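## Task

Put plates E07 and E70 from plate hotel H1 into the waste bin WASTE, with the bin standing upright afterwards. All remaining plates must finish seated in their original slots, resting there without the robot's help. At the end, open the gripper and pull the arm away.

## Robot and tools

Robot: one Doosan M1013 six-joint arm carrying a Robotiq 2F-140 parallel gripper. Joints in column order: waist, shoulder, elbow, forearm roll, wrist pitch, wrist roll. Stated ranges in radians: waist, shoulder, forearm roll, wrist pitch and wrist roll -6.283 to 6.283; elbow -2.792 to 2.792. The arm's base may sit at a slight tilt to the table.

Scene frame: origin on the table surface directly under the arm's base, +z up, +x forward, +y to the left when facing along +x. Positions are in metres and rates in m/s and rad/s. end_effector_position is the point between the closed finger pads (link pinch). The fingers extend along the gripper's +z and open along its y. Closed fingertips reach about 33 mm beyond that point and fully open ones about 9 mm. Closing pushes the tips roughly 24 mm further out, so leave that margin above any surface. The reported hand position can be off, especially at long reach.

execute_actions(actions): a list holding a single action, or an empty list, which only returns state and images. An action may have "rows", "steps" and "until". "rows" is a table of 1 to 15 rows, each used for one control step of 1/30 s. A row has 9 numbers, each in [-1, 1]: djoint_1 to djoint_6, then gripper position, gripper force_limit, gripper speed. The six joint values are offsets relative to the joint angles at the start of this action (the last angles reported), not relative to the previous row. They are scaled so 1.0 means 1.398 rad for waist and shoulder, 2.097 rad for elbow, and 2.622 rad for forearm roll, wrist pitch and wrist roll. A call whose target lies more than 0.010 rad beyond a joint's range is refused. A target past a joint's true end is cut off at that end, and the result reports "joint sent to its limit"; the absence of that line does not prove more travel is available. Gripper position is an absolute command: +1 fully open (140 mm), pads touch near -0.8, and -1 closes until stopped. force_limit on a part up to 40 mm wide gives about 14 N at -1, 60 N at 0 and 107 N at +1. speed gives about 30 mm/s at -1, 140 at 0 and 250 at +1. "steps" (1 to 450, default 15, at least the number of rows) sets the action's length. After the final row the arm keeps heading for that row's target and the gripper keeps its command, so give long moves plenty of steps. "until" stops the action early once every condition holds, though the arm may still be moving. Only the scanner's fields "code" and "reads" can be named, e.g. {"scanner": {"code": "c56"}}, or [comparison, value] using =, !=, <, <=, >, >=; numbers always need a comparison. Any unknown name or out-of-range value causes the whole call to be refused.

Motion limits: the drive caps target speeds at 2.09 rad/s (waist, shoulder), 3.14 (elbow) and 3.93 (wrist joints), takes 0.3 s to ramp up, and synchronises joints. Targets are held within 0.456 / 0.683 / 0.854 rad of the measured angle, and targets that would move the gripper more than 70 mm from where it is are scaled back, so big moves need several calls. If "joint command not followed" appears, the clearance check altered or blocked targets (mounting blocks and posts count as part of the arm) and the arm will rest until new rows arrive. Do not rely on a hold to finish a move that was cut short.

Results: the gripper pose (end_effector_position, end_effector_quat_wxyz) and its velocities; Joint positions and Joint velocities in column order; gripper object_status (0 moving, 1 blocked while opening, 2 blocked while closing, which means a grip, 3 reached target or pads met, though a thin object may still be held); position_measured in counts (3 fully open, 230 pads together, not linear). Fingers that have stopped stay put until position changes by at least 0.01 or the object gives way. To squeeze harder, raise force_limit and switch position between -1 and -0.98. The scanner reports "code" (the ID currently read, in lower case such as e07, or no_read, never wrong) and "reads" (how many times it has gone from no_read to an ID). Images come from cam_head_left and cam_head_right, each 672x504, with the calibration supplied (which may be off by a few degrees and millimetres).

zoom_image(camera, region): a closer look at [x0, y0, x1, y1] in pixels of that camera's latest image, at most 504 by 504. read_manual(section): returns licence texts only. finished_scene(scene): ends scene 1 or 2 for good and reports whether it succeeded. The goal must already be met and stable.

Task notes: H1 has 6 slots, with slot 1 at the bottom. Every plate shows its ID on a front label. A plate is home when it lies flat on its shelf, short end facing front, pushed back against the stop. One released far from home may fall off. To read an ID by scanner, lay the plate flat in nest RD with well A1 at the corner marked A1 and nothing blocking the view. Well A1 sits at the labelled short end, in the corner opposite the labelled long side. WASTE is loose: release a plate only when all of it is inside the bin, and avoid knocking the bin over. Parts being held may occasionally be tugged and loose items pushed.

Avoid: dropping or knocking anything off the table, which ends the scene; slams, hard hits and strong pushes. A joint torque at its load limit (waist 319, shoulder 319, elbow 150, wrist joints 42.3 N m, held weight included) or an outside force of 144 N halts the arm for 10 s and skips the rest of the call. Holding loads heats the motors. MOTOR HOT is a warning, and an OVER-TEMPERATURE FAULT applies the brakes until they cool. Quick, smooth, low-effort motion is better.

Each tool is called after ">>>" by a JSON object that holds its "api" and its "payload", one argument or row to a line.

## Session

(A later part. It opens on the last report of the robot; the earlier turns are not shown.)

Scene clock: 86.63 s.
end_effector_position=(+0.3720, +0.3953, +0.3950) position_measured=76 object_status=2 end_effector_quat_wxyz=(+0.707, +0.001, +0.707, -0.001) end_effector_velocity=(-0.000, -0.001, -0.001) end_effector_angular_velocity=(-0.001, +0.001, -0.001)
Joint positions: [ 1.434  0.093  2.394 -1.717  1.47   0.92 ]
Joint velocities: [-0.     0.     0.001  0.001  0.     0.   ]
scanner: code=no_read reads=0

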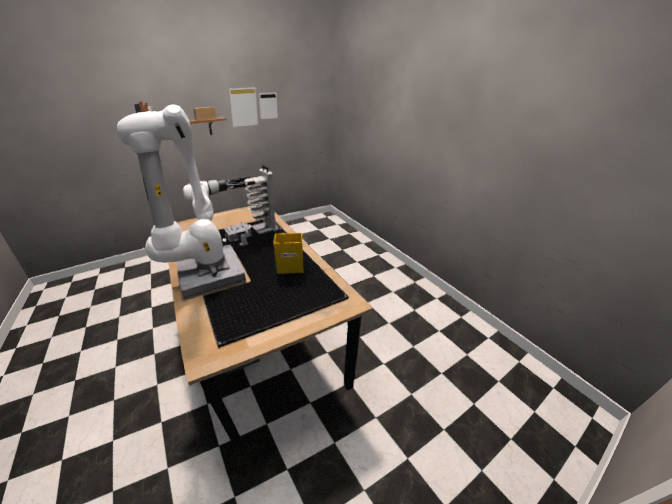

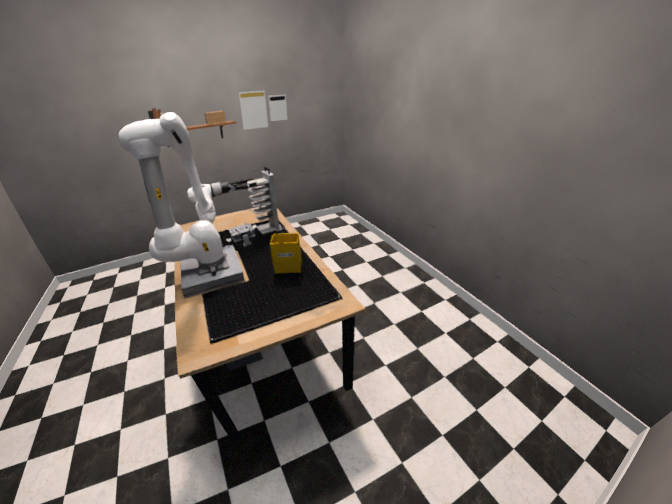

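>>> {"api": "execute_actions", "payload": {
  "actions": [
    {"rows": [[0,0,0,0,0,0,0.6,-1,0],[0,0,0,0,0,0,0.6,-1,0],[0,0,0,0,0,0,0.6,-1,0],[0,0,0,0,0,0,0.6,-1,0],[0.0435, -0.0004, -0.0022, 0.0186, 0.0138, -0.0036, 0.6, -1, 0]], "steps": 18}
  ]
}}

>>> {"api": "execute_actions", "payload": {
  "actions": [
    {"rows": [[0, 0, 0, 0, 0, 0, -1, -1, -0.6]], "steps": 20}
  ]
}}

>>> {"api": "zoom_image", "payload": {
  "camera": "cam_head_left",
  "region": [225, 160, 285, 220]
}}

Scene clock: 96.00 s.
end_effector_position=(+0.3480, +0.3989, +0.3970) position_measured=53 object_status=3 end_effector_quat_wxyz=(+0.707, +0.000, +0.707, -0.001) end_effector_velocity=(+0.000, +0.001, +0.001) end_effector_angular_velocity=(+0.003, +0.000, +0.000)
Joint positions: [ 1.495  0.093  2.39  -1.668  1.506  0.91 ]
Joint velocities: [ 0.     0.    -0.002  0.    -0.     0.   ]
scanner: code=no_read reads=0

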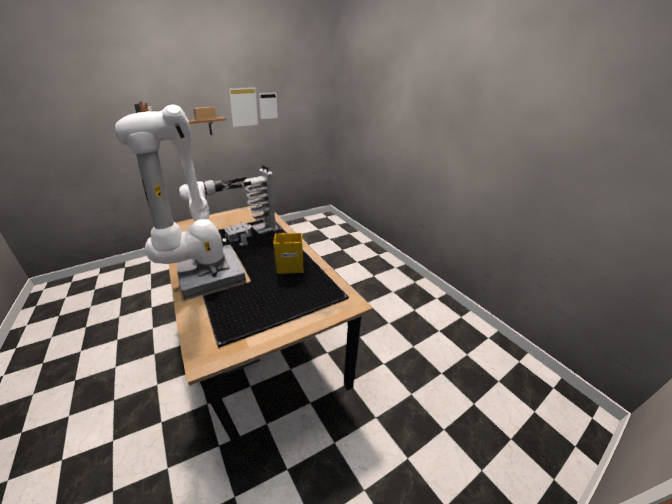

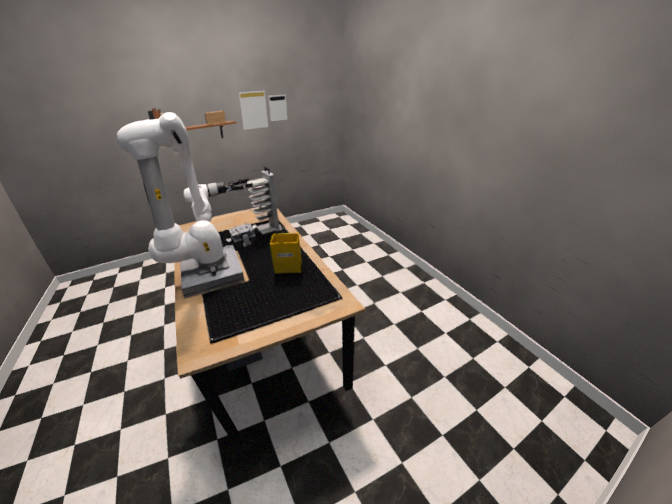

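Scene clock: 96.67 s.
end_effector_position=(+0.3480, +0.3988, +0.3970) position_measured=99 object_status=2 end_effector_quat_wxyz=(+0.707, +0.001, +0.707, -0.001) end_effector_velocity=(+0.000, +0.001, +0.001) end_effector_angular_velocity=(+0.002, -0.001, +0.001)
Joint positions: [ 1.495  0.093  2.39  -1.668  1.506  0.91 ]
Joint velocities: [-0.     0.    -0.002 -0.002  0.     0.   ]
scanner: code=no_read reads=0

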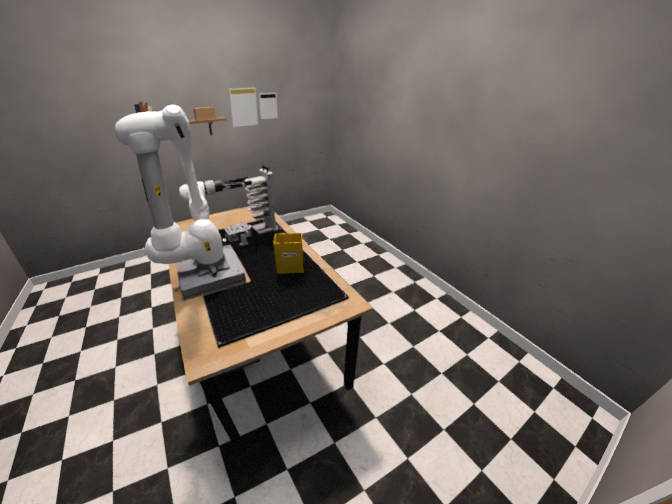

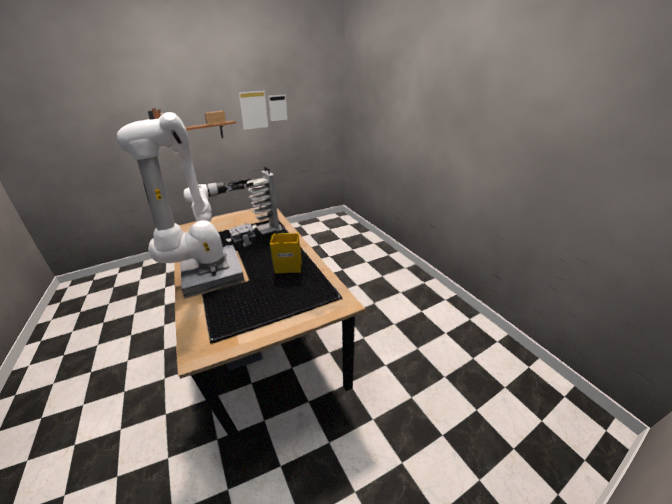

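Region (225, 160, 285, 220) of cam_head_left's 672x504 image, scaled by 8.400, with more detail than that image has.

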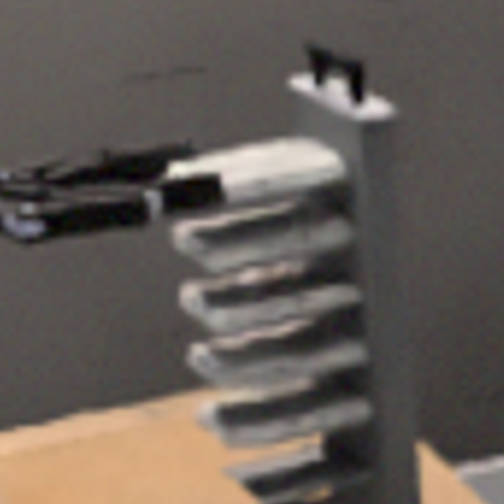

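>>> {"api": "execute_actions", "payload": {
  "actions": [
    {"rows": [[0,0,0,0,0,0,-0.98,0.6,-0.5],[0,0,0,0,0,0,-0.98,0.6,-0.5],[0,0,0,0,0,0,-0.98,0.6,-0.5],[0,0,0,0,0,0,-0.98,0.6,-0.5],[0,0,0,0,0,0,-0.98,0.6,-0.5],[0,0,0,0,0,0,-0.98,0.6,-0.5],[0, -0.0134, -0.0035, 0.0007, -0.001, -0.01, -0.98, 0.6, -0.5]], "steps": 18}
  ]
}}

>>> {"api": "execute_actions", "payload": {
  "actions": [
    {"rows": [[0.1035, 0.0033, -0.0019, 0.0428, 0.0349, -0.001, -0.98, 0.6, -0.5]], "steps": 15}
  ]
}}

>>> {"api": "zoom_image", "payload": {
  "camera": "cam_head_left",
  "region": [205, 150, 285, 230]
}}

Scene clock: 116.47 s.
end_effector_position=(+0.3480, +0.3986, +0.4070) position_measured=109 object_status=2 end_effector_quat_wxyz=(+0.707, +0.000, +0.707, -0.001) end_effector_velocity=(+0.000, -0.000, +0.000) end_effector_angular_velocity=(-0.000, +0.000, -0.001)
Joint positions: [ 1.495  0.074  2.383 -1.666  1.503  0.884]
Joint velocities: [-0.    -0.    -0.     0.     0.    -0.001]
scanner: code=no_read reads=0

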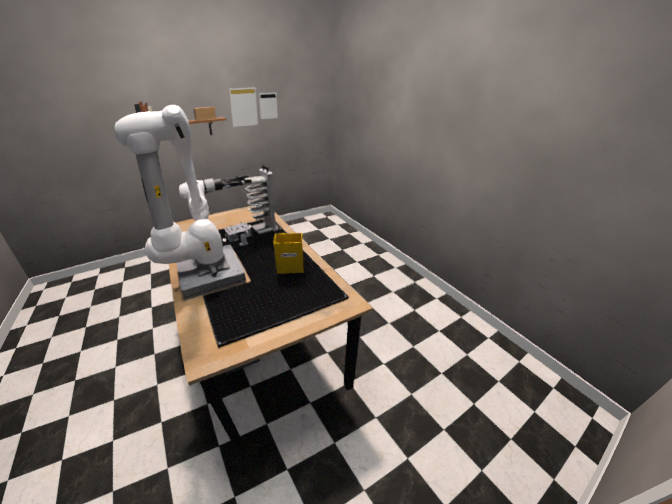

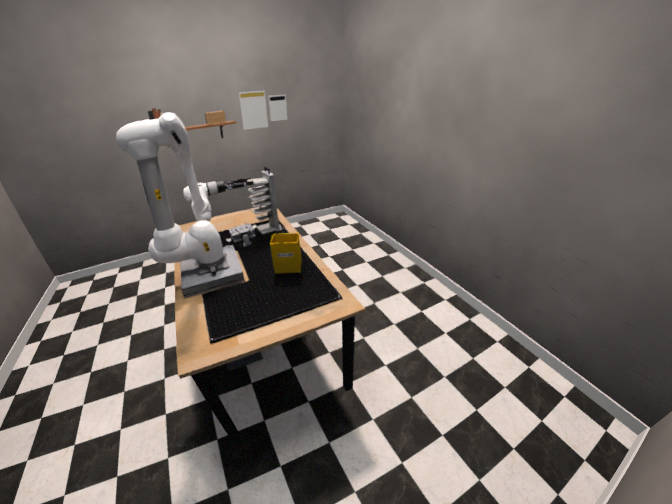

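Scene clock: 116.97 s.
end_effector_position=(+0.2900, +0.3990, +0.4070) position_measured=110 object_status=2 end_effector_quat_wxyz=(+0.707, +0.001, +0.707, -0.001) end_effector_velocity=(+0.000, +0.000, +0.001) end_effector_angular_velocity=(+0.001, -0.001, -0.001)
Joint positions: [ 1.639  0.078  2.379 -1.554  1.595  0.882]
Joint velocities: [-0.    -0.    -0.001 -0.     0.001 -0.   ]
scanner: code=no_read reads=0

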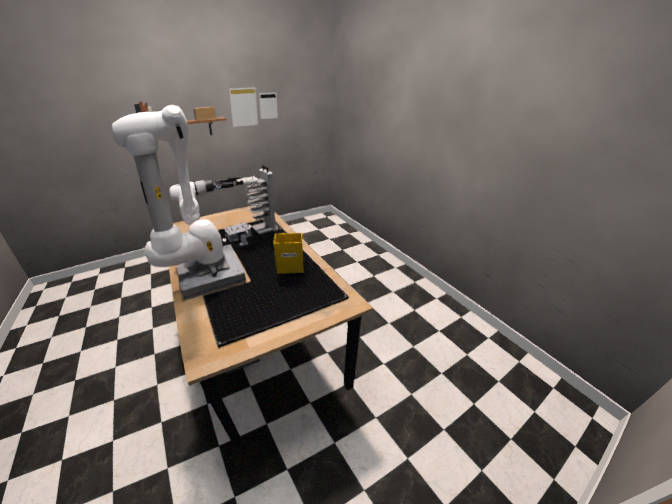

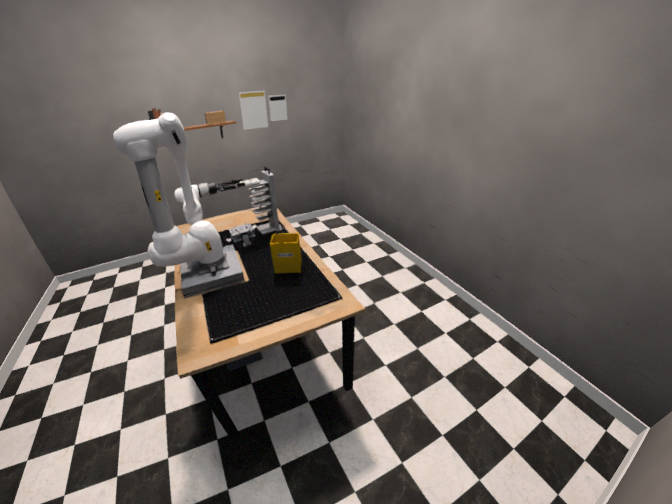

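Region (205, 150, 285, 230) of cam_head_left's 672x504 image, scaled by 6.300, with more detail than that image has.

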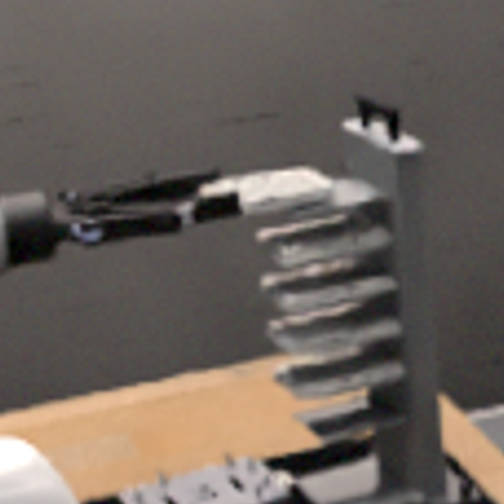

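>>> {"api": "execute_actions", "payload": {
  "actions": [
    {"rows": [[0, -0.199, -0.1807, -0.6056, 0.078, 0.862, -0.98, 0.6, -0.5]], "steps": 45}
  ]
}}

>>> {"api": "execute_actions", "payload": {
  "actions": [
    {"rows": [[-1, 0, 0, 0, 0, 0, -0.98, 0.6, -0.5]], "steps": 40}
  ]
}}

>>> {"api": "execute_actions", "payload": {
  "actions": [
    {"rows": [[-1, 0.3, -0.19, 0, 0, 0, -0.98, 0.6, -0.5]], "steps": 45}
  ]
}}

Scene clock: 122.53 s.
end_effector_position=(-0.0314, +0.4210, +1.0315) position_measured=110 object_status=2 end_effector_quat_wxyz=(+0.017, +0.014, +0.003, +1.000) end_effector_velocity=(-0.151, -0.085, +0.076) end_effector_angular_velocity=(+0.237, -0.450, +1.261)
Joint positions: [ 1.639 -0.197  2.003 -3.119  1.797  3.087]
Joint velocities: [ 0.    -0.062 -0.084 -0.475  0.045  1.155]
scanner: code=no_read reads=0

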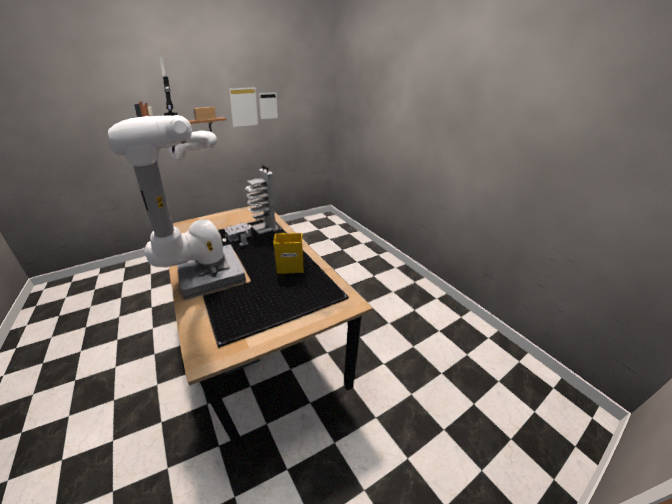

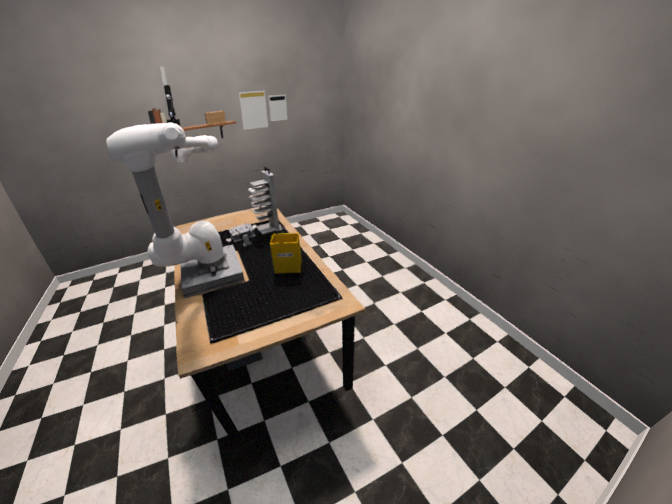

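Scene clock: 123.87 s.
end_effector_position=(+0.4102, +0.1337, +1.0274) position_measured=110 object_status=2 end_effector_quat_wxyz=(+0.631, +0.015, -0.002, +0.776) end_effector_velocity=(+0.126, -0.370, -0.003) end_effector_angular_velocity=(-0.004, +0.005, -0.928)
Joint positions: [ 0.307 -0.197  2.003 -3.119  1.797  3.088]
Joint velocities: [-0.915  0.001  0.     0.003  0.001 -0.012]
scanner: code=no_read reads=0

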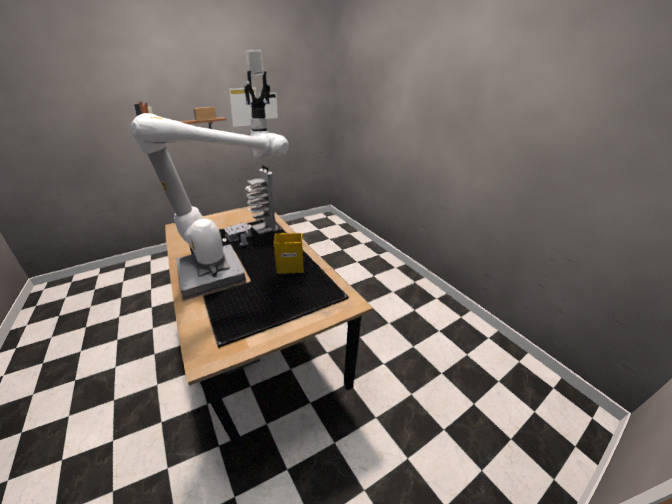

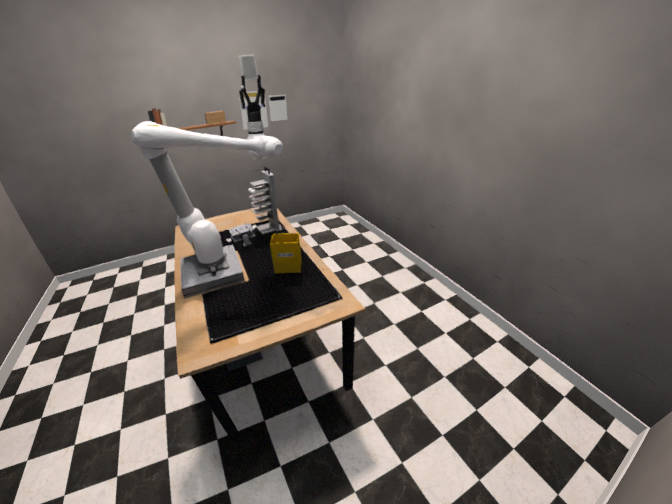

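Scene clock: 125.37 s.
end_effector_position=(+0.4311, -0.5276, +1.0136) position_measured=110 object_status=2 end_effector_quat_wxyz=(+0.958, +0.020, -0.003, +0.286) end_effector_velocity=(-0.379, -0.374, -0.012) end_effector_angular_velocity=(-0.003, +0.007, -0.782)
Joint positions: [-0.888  0.2    1.626 -3.119  1.797  3.087]
Joint velocities: [-0.783  0.085 -0.08  -0.002  0.001  0.001]
scanner: code=no_read reads=0

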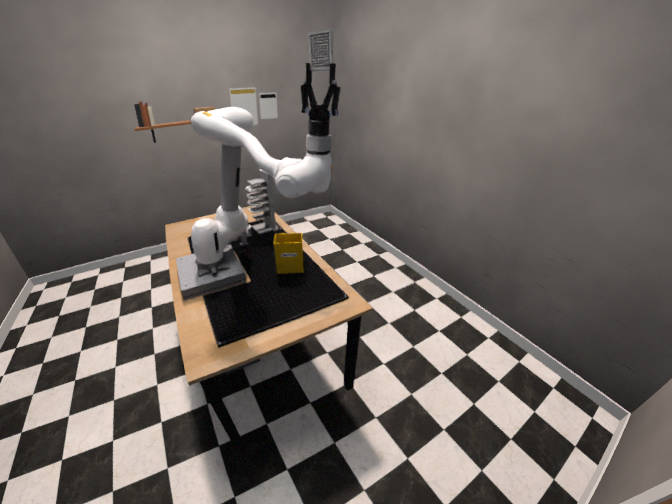

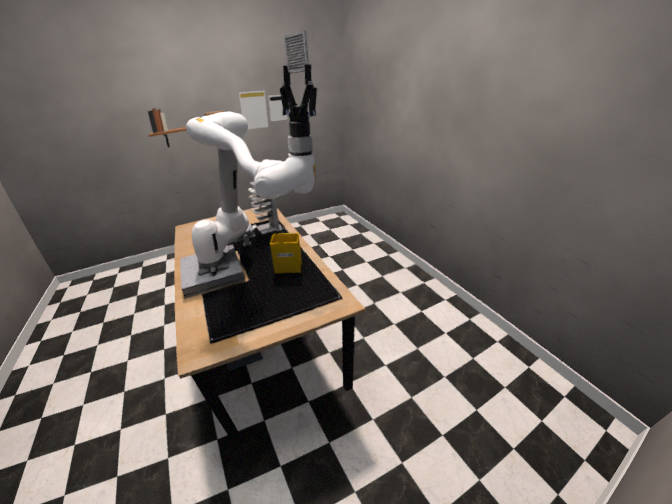

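>>> {"api": "execute_actions", "payload": {
  "actions": [
    {"rows": [[-0.4, 0.5, -0.324, 0, 0, 0, -0.98, 0.6, -0.5]], "steps": 45}
  ]
}}

Scene clock: 129.17 s.
end_effector_position=(+0.1163, -1.0365, +0.7815) position_measured=110 object_status=2 end_effector_quat_wxyz=(+1.000, +0.027, -0.006, +0.011) end_effector_velocity=(+0.000, -0.000, -0.000) end_effector_angular_velocity=(+0.000, -0.000, +0.000)
Joint positions: [-1.447  0.899  0.946 -3.119  1.797  3.087]
Joint velocities: [ 0.  0.  0.  0.  0. -0.]
scanner: code=no_read reads=0

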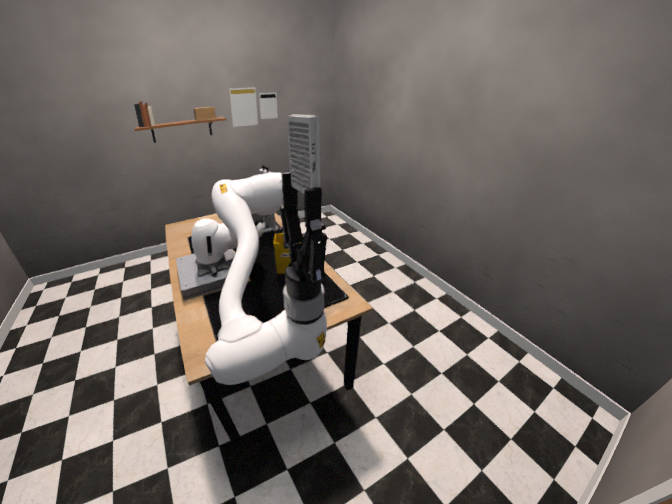

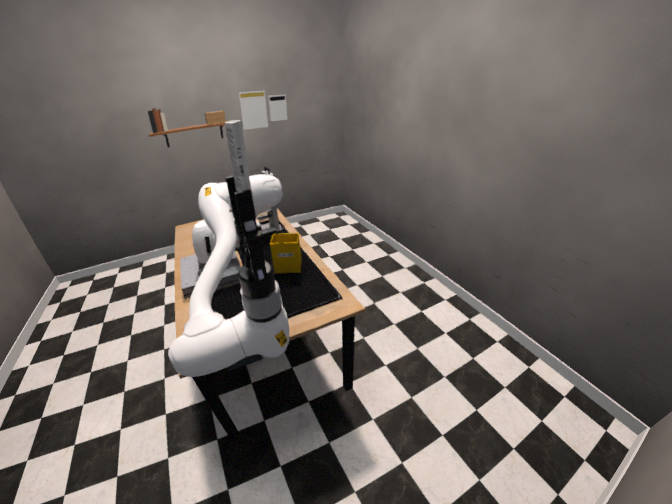

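>>> {"api": "zoom_image", "payload": {
  "camera": "cam_head_left",
  "region": [265, 110, 355, 200]
}}

>>> {"api": "zoom_image", "payload": {
  "camera": "cam_head_right",
  "region": [195, 115, 285, 205]
}}

Region (265, 110, 355, 200) of cam_head_left's 672x504 image, scaled by 5.600, with more detail than that image has.

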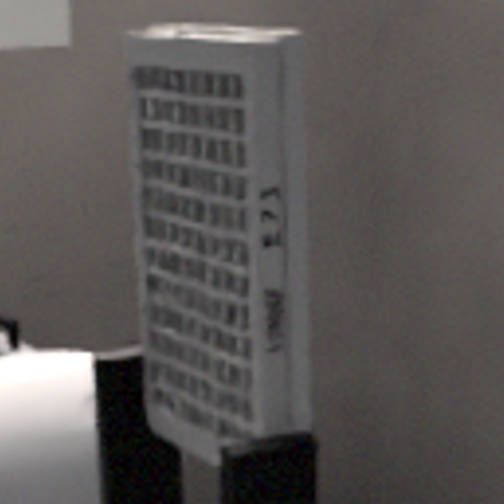

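Region (195, 115, 285, 205) of cam_head_right's 672x504 image, scaled by 5.600, with more detail than that image has.

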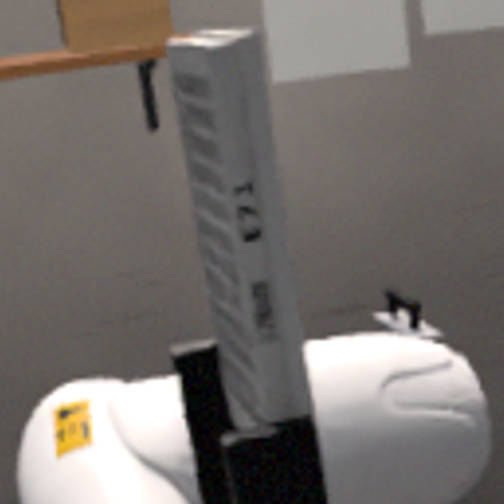

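>>> {"api": "zoom_image", "payload": {
  "camera": "cam_head_left",
  "region": [298, 135, 328, 165]
}}

>>> {"api": "zoom_image", "payload": {
  "camera": "cam_head_right",
  "region": [224, 138, 254, 168]
}}

Region (298, 135, 328, 165) of cam_head_left's 672x504 image, scaled by 16.800, with more detail than that image has.

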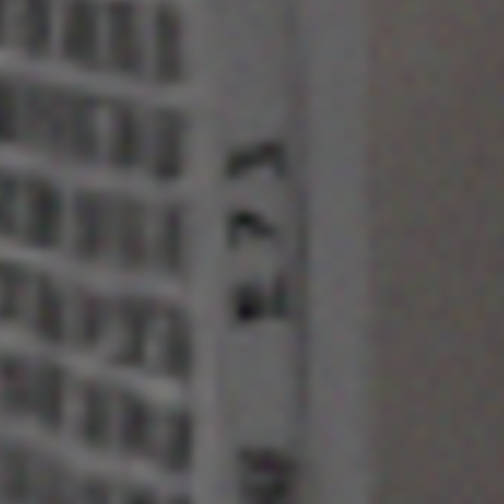

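Region (224, 138, 254, 168) of cam_head_right's 672x504 image, scaled by 16.800, with more detail than that image has.

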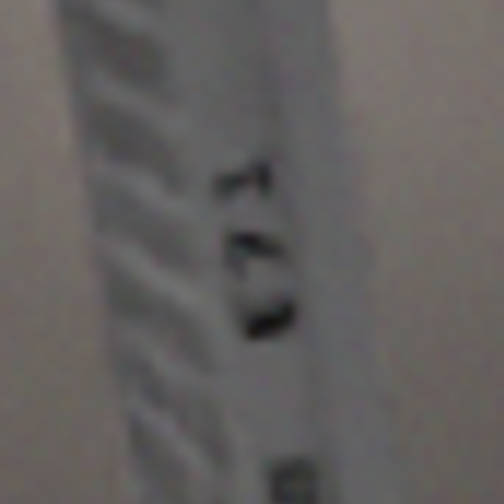

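>>> {"api": "execute_actions", "payload": {
  "actions": [
    {"rows": [[1, -0.786, 0.5026, 0, 0.1156, 0, -0.98, 0.6, -0.5]], "steps": 70}
  ]
}}

>>> {"api": "execute_actions", "payload": {
  "actions": [
    {"rows": [[1, 0, 0, 0, 0, -0.841, -0.98, 0.6, -0.5]], "steps": 36}
  ]
}}

Scene clock: 140.10 s.
end_effector_position=(+0.3311, -0.0051, +1.0155) position_measured=110 object_status=2 end_effector_quat_wxyz=(+0.752, -0.096, -0.110, +0.643) end_effector_velocity=(-0.000, -0.000, -0.000) end_effector_angular_velocity=(+0.000, -0.001, +0.001)
Joint positions: [-0.049 -0.2    2.    -3.119  2.1    3.087]
Joint velocities: [0.    0.    0.    0.    0.001 0.001]
scanner: code=no_read reads=0

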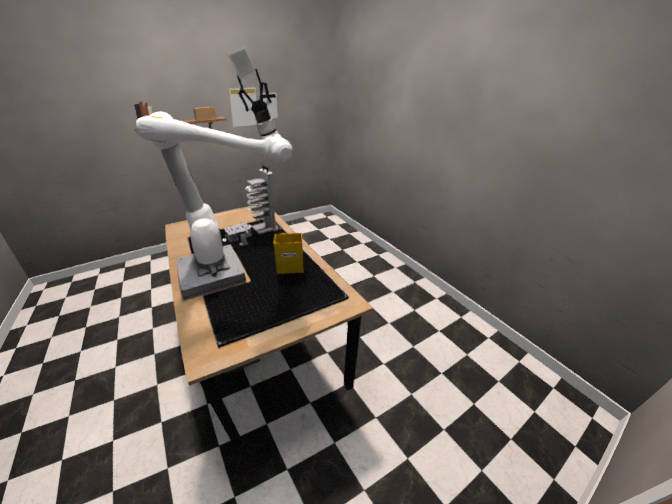

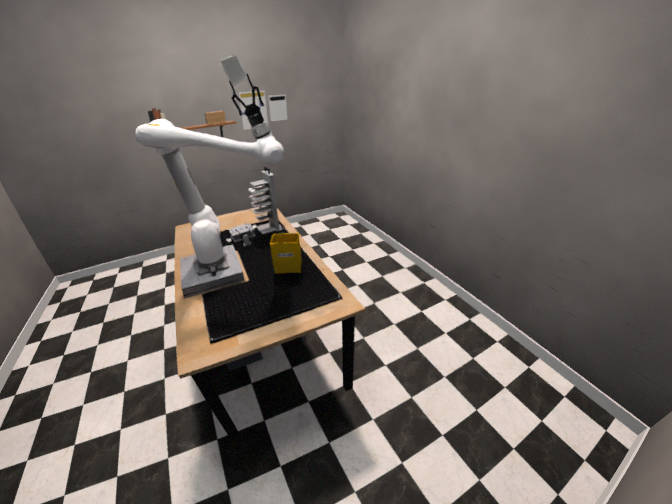

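Scene clock: 141.30 s.
end_effector_position=(+0.0732, +0.3141, +1.0184) position_measured=110 object_status=2 end_effector_quat_wxyz=(+0.943, +0.132, -0.073, +0.297) end_effector_velocity=(-0.199, +0.042, +0.001) end_effector_angular_velocity=(+0.042, +0.185, +0.012)
Joint positions: [ 1.321 -0.2    2.    -3.119  2.1    0.913]
Joint velocities: [ 0.626 -0.     0.001  0.     0.    -0.643]
scanner: code=no_read reads=0

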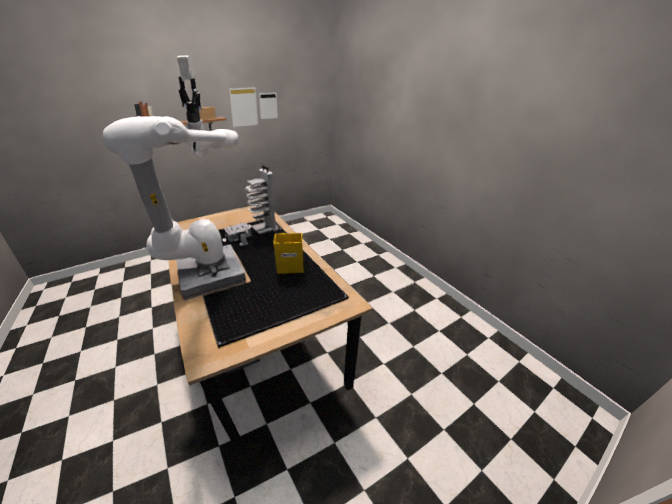

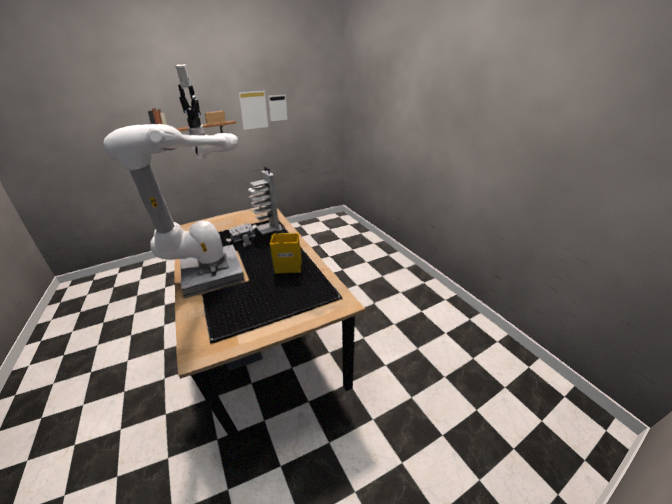

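>>> {"api": "execute_actions", "payload": {
  "actions": [
    {"rows": [[0.2275, 0.1989, 0.1807, 0.5969, -0.1926, -0.0118, -0.98, 0.6, -0.5]], "steps": 52}
  ]
}}

>>> {"api": "zoom_image", "payload": {
  "camera": "cam_head_left",
  "region": [205, 150, 285, 230]
}}

Scene clock: 144.77 s.
end_effector_position=(+0.2903, +0.3984, +0.4068) position_measured=110 object_status=2 end_effector_quat_wxyz=(+0.708, +0.001, +0.707, -0.002) end_effector_velocity=(+0.000, +0.001, +0.000) end_effector_angular_velocity=(+0.000, -0.000, +0.000)
Joint positions: [ 1.639  0.078  2.379 -1.554  1.595  0.882]
Joint velocities: [-0.     0.    -0.001 -0.001 -0.    -0.001]
scanner: code=no_read reads=0

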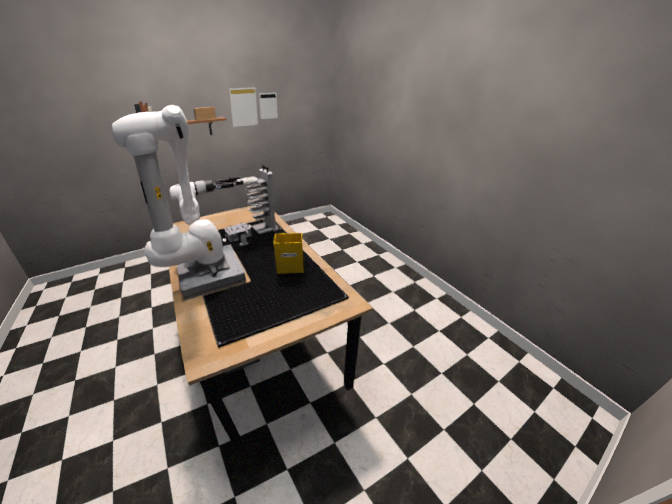

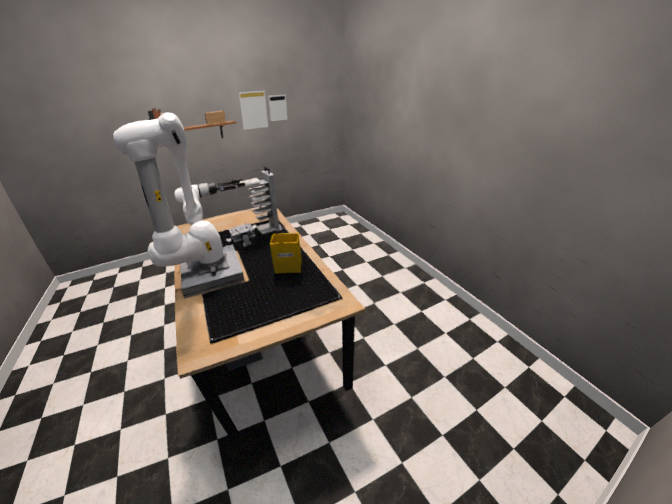

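Region (205, 150, 285, 230) of cam_head_left's 672x504 image, scaled by 6.300, with more detail than that image has.

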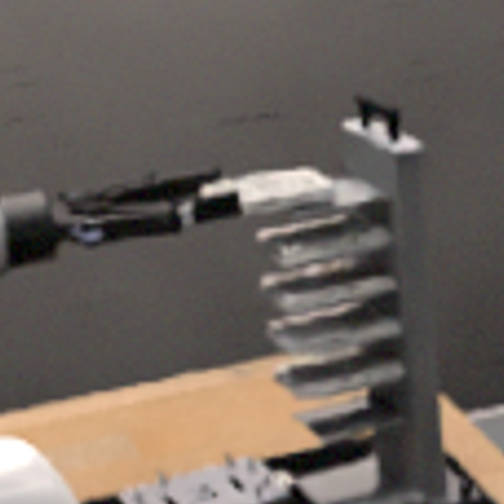

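>>> {"api": "execute_actions", "payload": {
  "actions": [
    {"rows": [[-0.0994, -0.0032, 0.0018, -0.0411, -0.0335, 0.001, -0.98, 0.6, -0.5]], "steps": 15}
  ]
}}

>>> {"api": "execute_actions", "payload": {
  "actions": [
    {"rows": [[-0.0036, 0.0125, 0.0033, -0.0022, -0.0002, 0.0093, -0.98, 0.6, -0.5]], "steps": 12}
  ]
}}

>>> {"api": "execute_actions", "payload": {
  "actions": [
    {"rows": [[0, 0, 0, 0, 0, 0, 0.6, 0, 0]], "steps": 12}
  ]
}}

>>> {"api": "zoom_image", "payload": {
  "camera": "cam_head_left",
  "region": [225, 160, 285, 220]
}}

Scene clock: 147.73 s.
end_effector_position=(+0.3460, +0.3982, +0.4068) position_measured=110 object_status=2 end_effector_quat_wxyz=(+0.708, +0.001, +0.707, -0.002) end_effector_velocity=(+0.000, +0.001, +0.000) end_effector_angular_velocity=(+0.001, +0.001, +0.001)
Joint positions: [ 1.5    0.074  2.383 -1.662  1.507  0.885]
Joint velocities: [ 0.     0.    -0.001 -0.    -0.001  0.   ]
scanner: code=no_read reads=0

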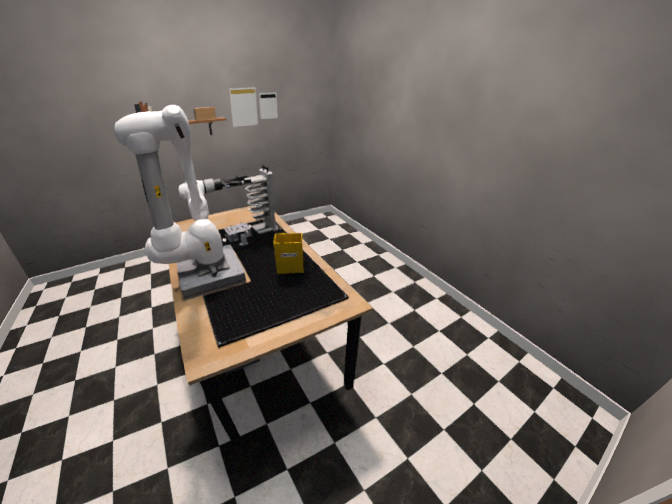

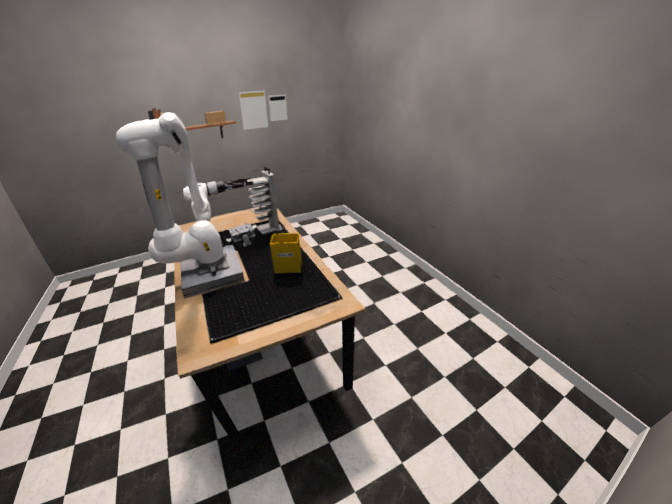

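Scene clock: 148.13 s.
end_effector_position=(+0.3479, +0.3982, +0.3975) position_measured=110 object_status=2 end_effector_quat_wxyz=(+0.708, +0.001, +0.707, -0.002) end_effector_velocity=(+0.000, -0.000, +0.000) end_effector_angular_velocity=(-0.001, -0.000, -0.002)
Joint positions: [ 1.495  0.091  2.39  -1.667  1.507  0.909]
Joint velocities: [-0.001  0.001 -0.001  0.001  0.001 -0.001]
scanner: code=no_read reads=0

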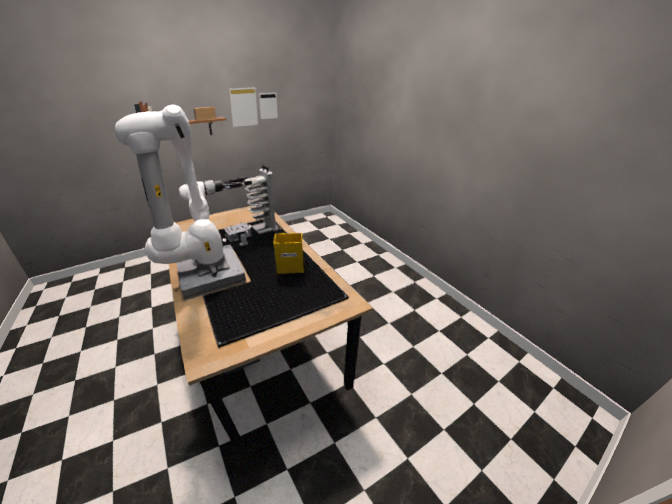

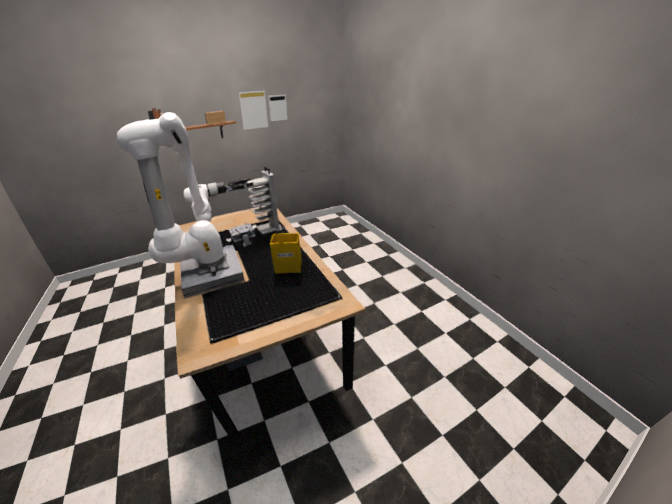

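Scene clock: 148.53 s.
end_effector_position=(+0.3480, +0.3983, +0.3976) position_measured=53 object_status=0 end_effector_quat_wxyz=(+0.708, +0.001, +0.707, -0.002) end_effector_velocity=(+0.000, -0.000, -0.000) end_effector_angular_velocity=(-0.001, +0.001, -0.001)
Joint positions: [ 1.494  0.091  2.39  -1.668  1.507  0.909]
Joint velocities: [-0.     0.     0.     0.002 -0.    -0.001]
scanner: code=no_read reads=0

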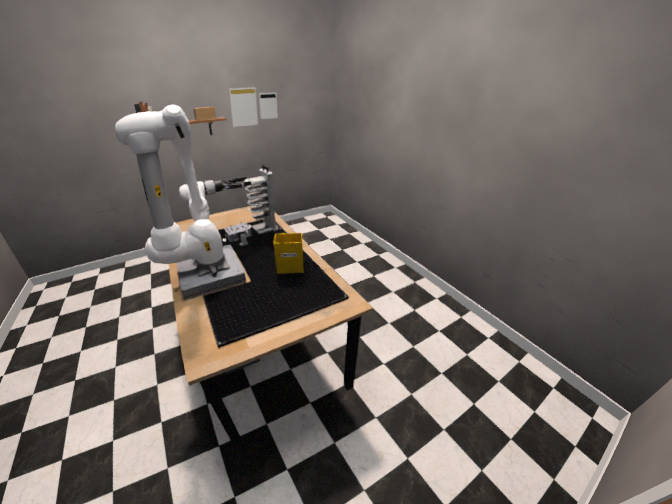

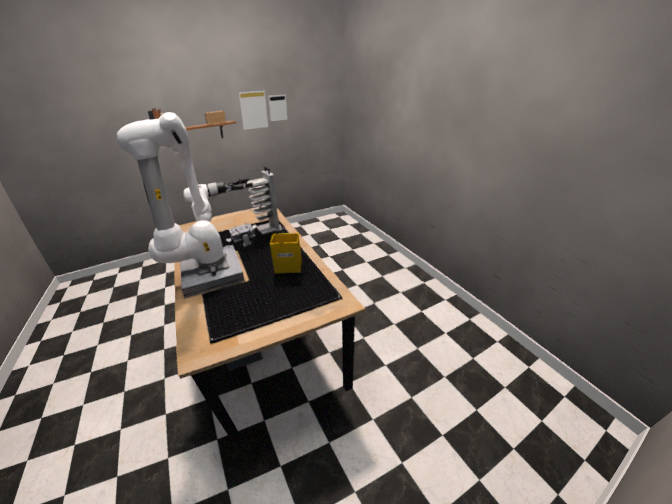

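Region (225, 160, 285, 220) of cam_head_left's 672x504 image, scaled by 8.400, with more detail than that image has.

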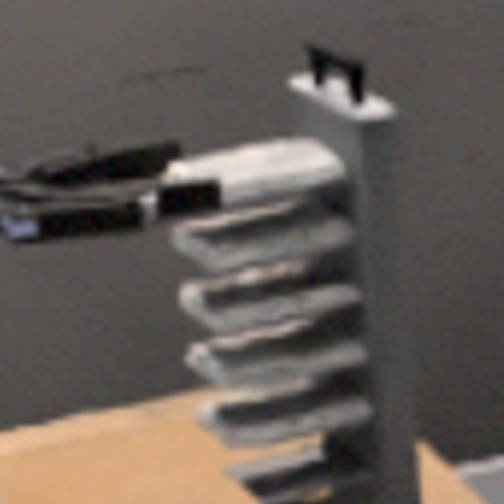

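>>> {"api": "execute_actions", "payload": {
  "actions": [
    {"rows": [[0, 0.0805, 0.0168, -0.0032, 0.0053, 0.0564, 0.6, 0, 0]], "steps": 15}
  ]
}}

>>> {"api": "execute_actions", "payload": {
  "actions": [
    {"rows": [[0, 0, 0, 0, 0, 0, -1, 0.6, -0.5]], "steps": 18}
  ]
}}

>>> {"api": "zoom_image", "payload": {
  "camera": "cam_head_left",
  "region": [225, 160, 285, 220]
}}

Scene clock: 154.07 s.
end_effector_position=(+0.3476, +0.3988, +0.3414) position_measured=53 object_status=3 end_effector_quat_wxyz=(+0.707, +0.001, +0.707, -0.001) end_effector_velocity=(+0.000, +0.000, +0.001) end_effector_angular_velocity=(+0.001, -0.001, -0.001)
Joint positions: [ 1.494  0.204  2.425 -1.676  1.521  1.057]
Joint velocities: [-0.001 -0.    -0.001 -0.001  0.001 -0.   ]
scanner: code=no_read reads=0

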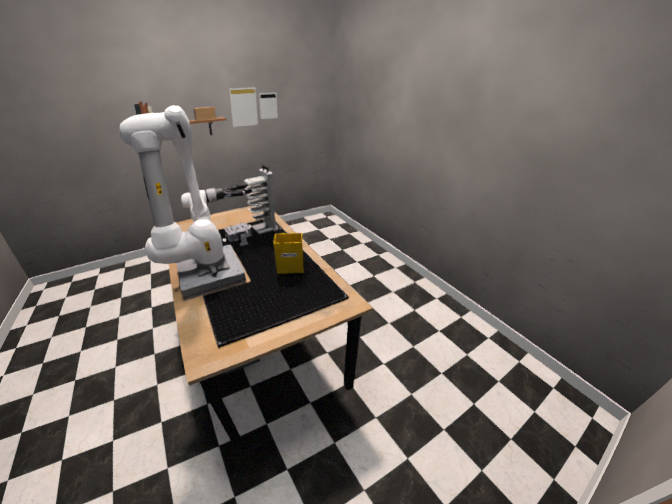

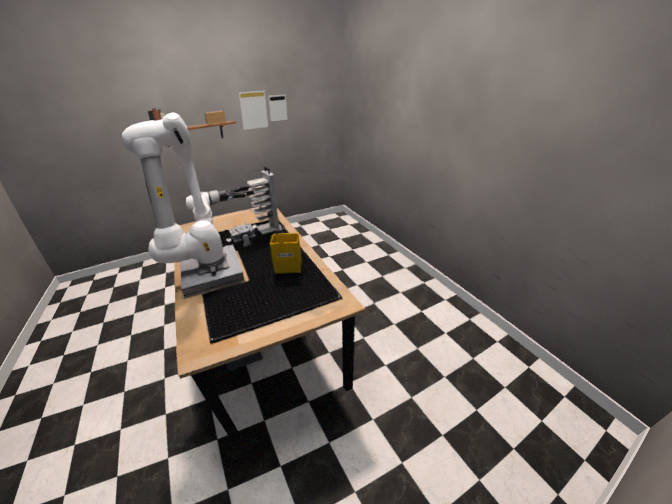

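Scene clock: 154.67 s.
end_effector_position=(+0.3476, +0.3988, +0.3414) position_measured=107 object_status=0 end_effector_quat_wxyz=(+0.707, +0.001, +0.707, -0.001) end_effector_velocity=(-0.000, +0.000, +0.000) end_effector_angular_velocity=(-0.001, -0.000, +0.001)
Joint positions: [ 1.494  0.204  2.425 -1.676  1.521  1.057]
Joint velocities: [-0.    -0.     0.    -0.001 -0.    -0.   ]
scanner: code=no_read reads=0

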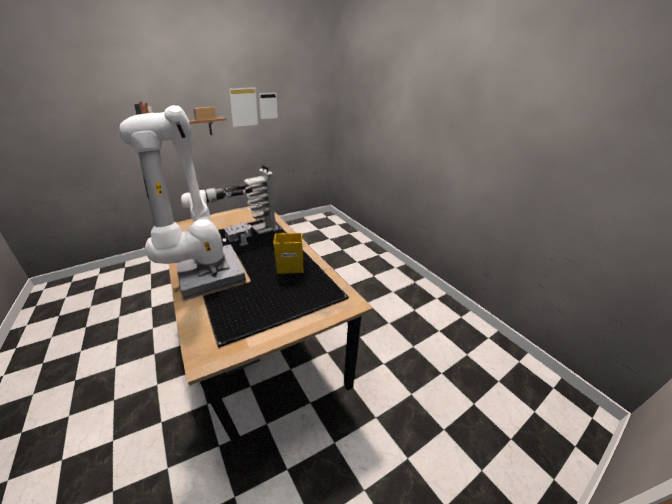

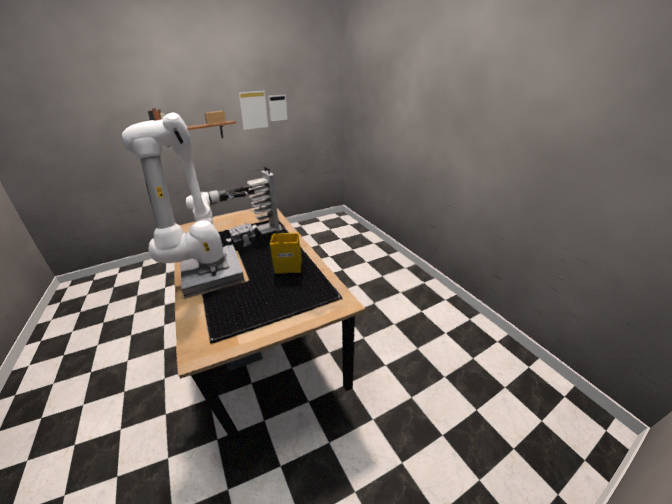

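Region (225, 160, 285, 220) of cam_head_left's 672x504 image, scaled by 8.400, with more detail than that image has.

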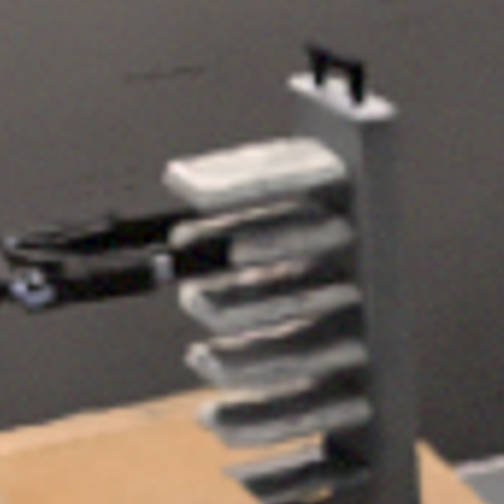

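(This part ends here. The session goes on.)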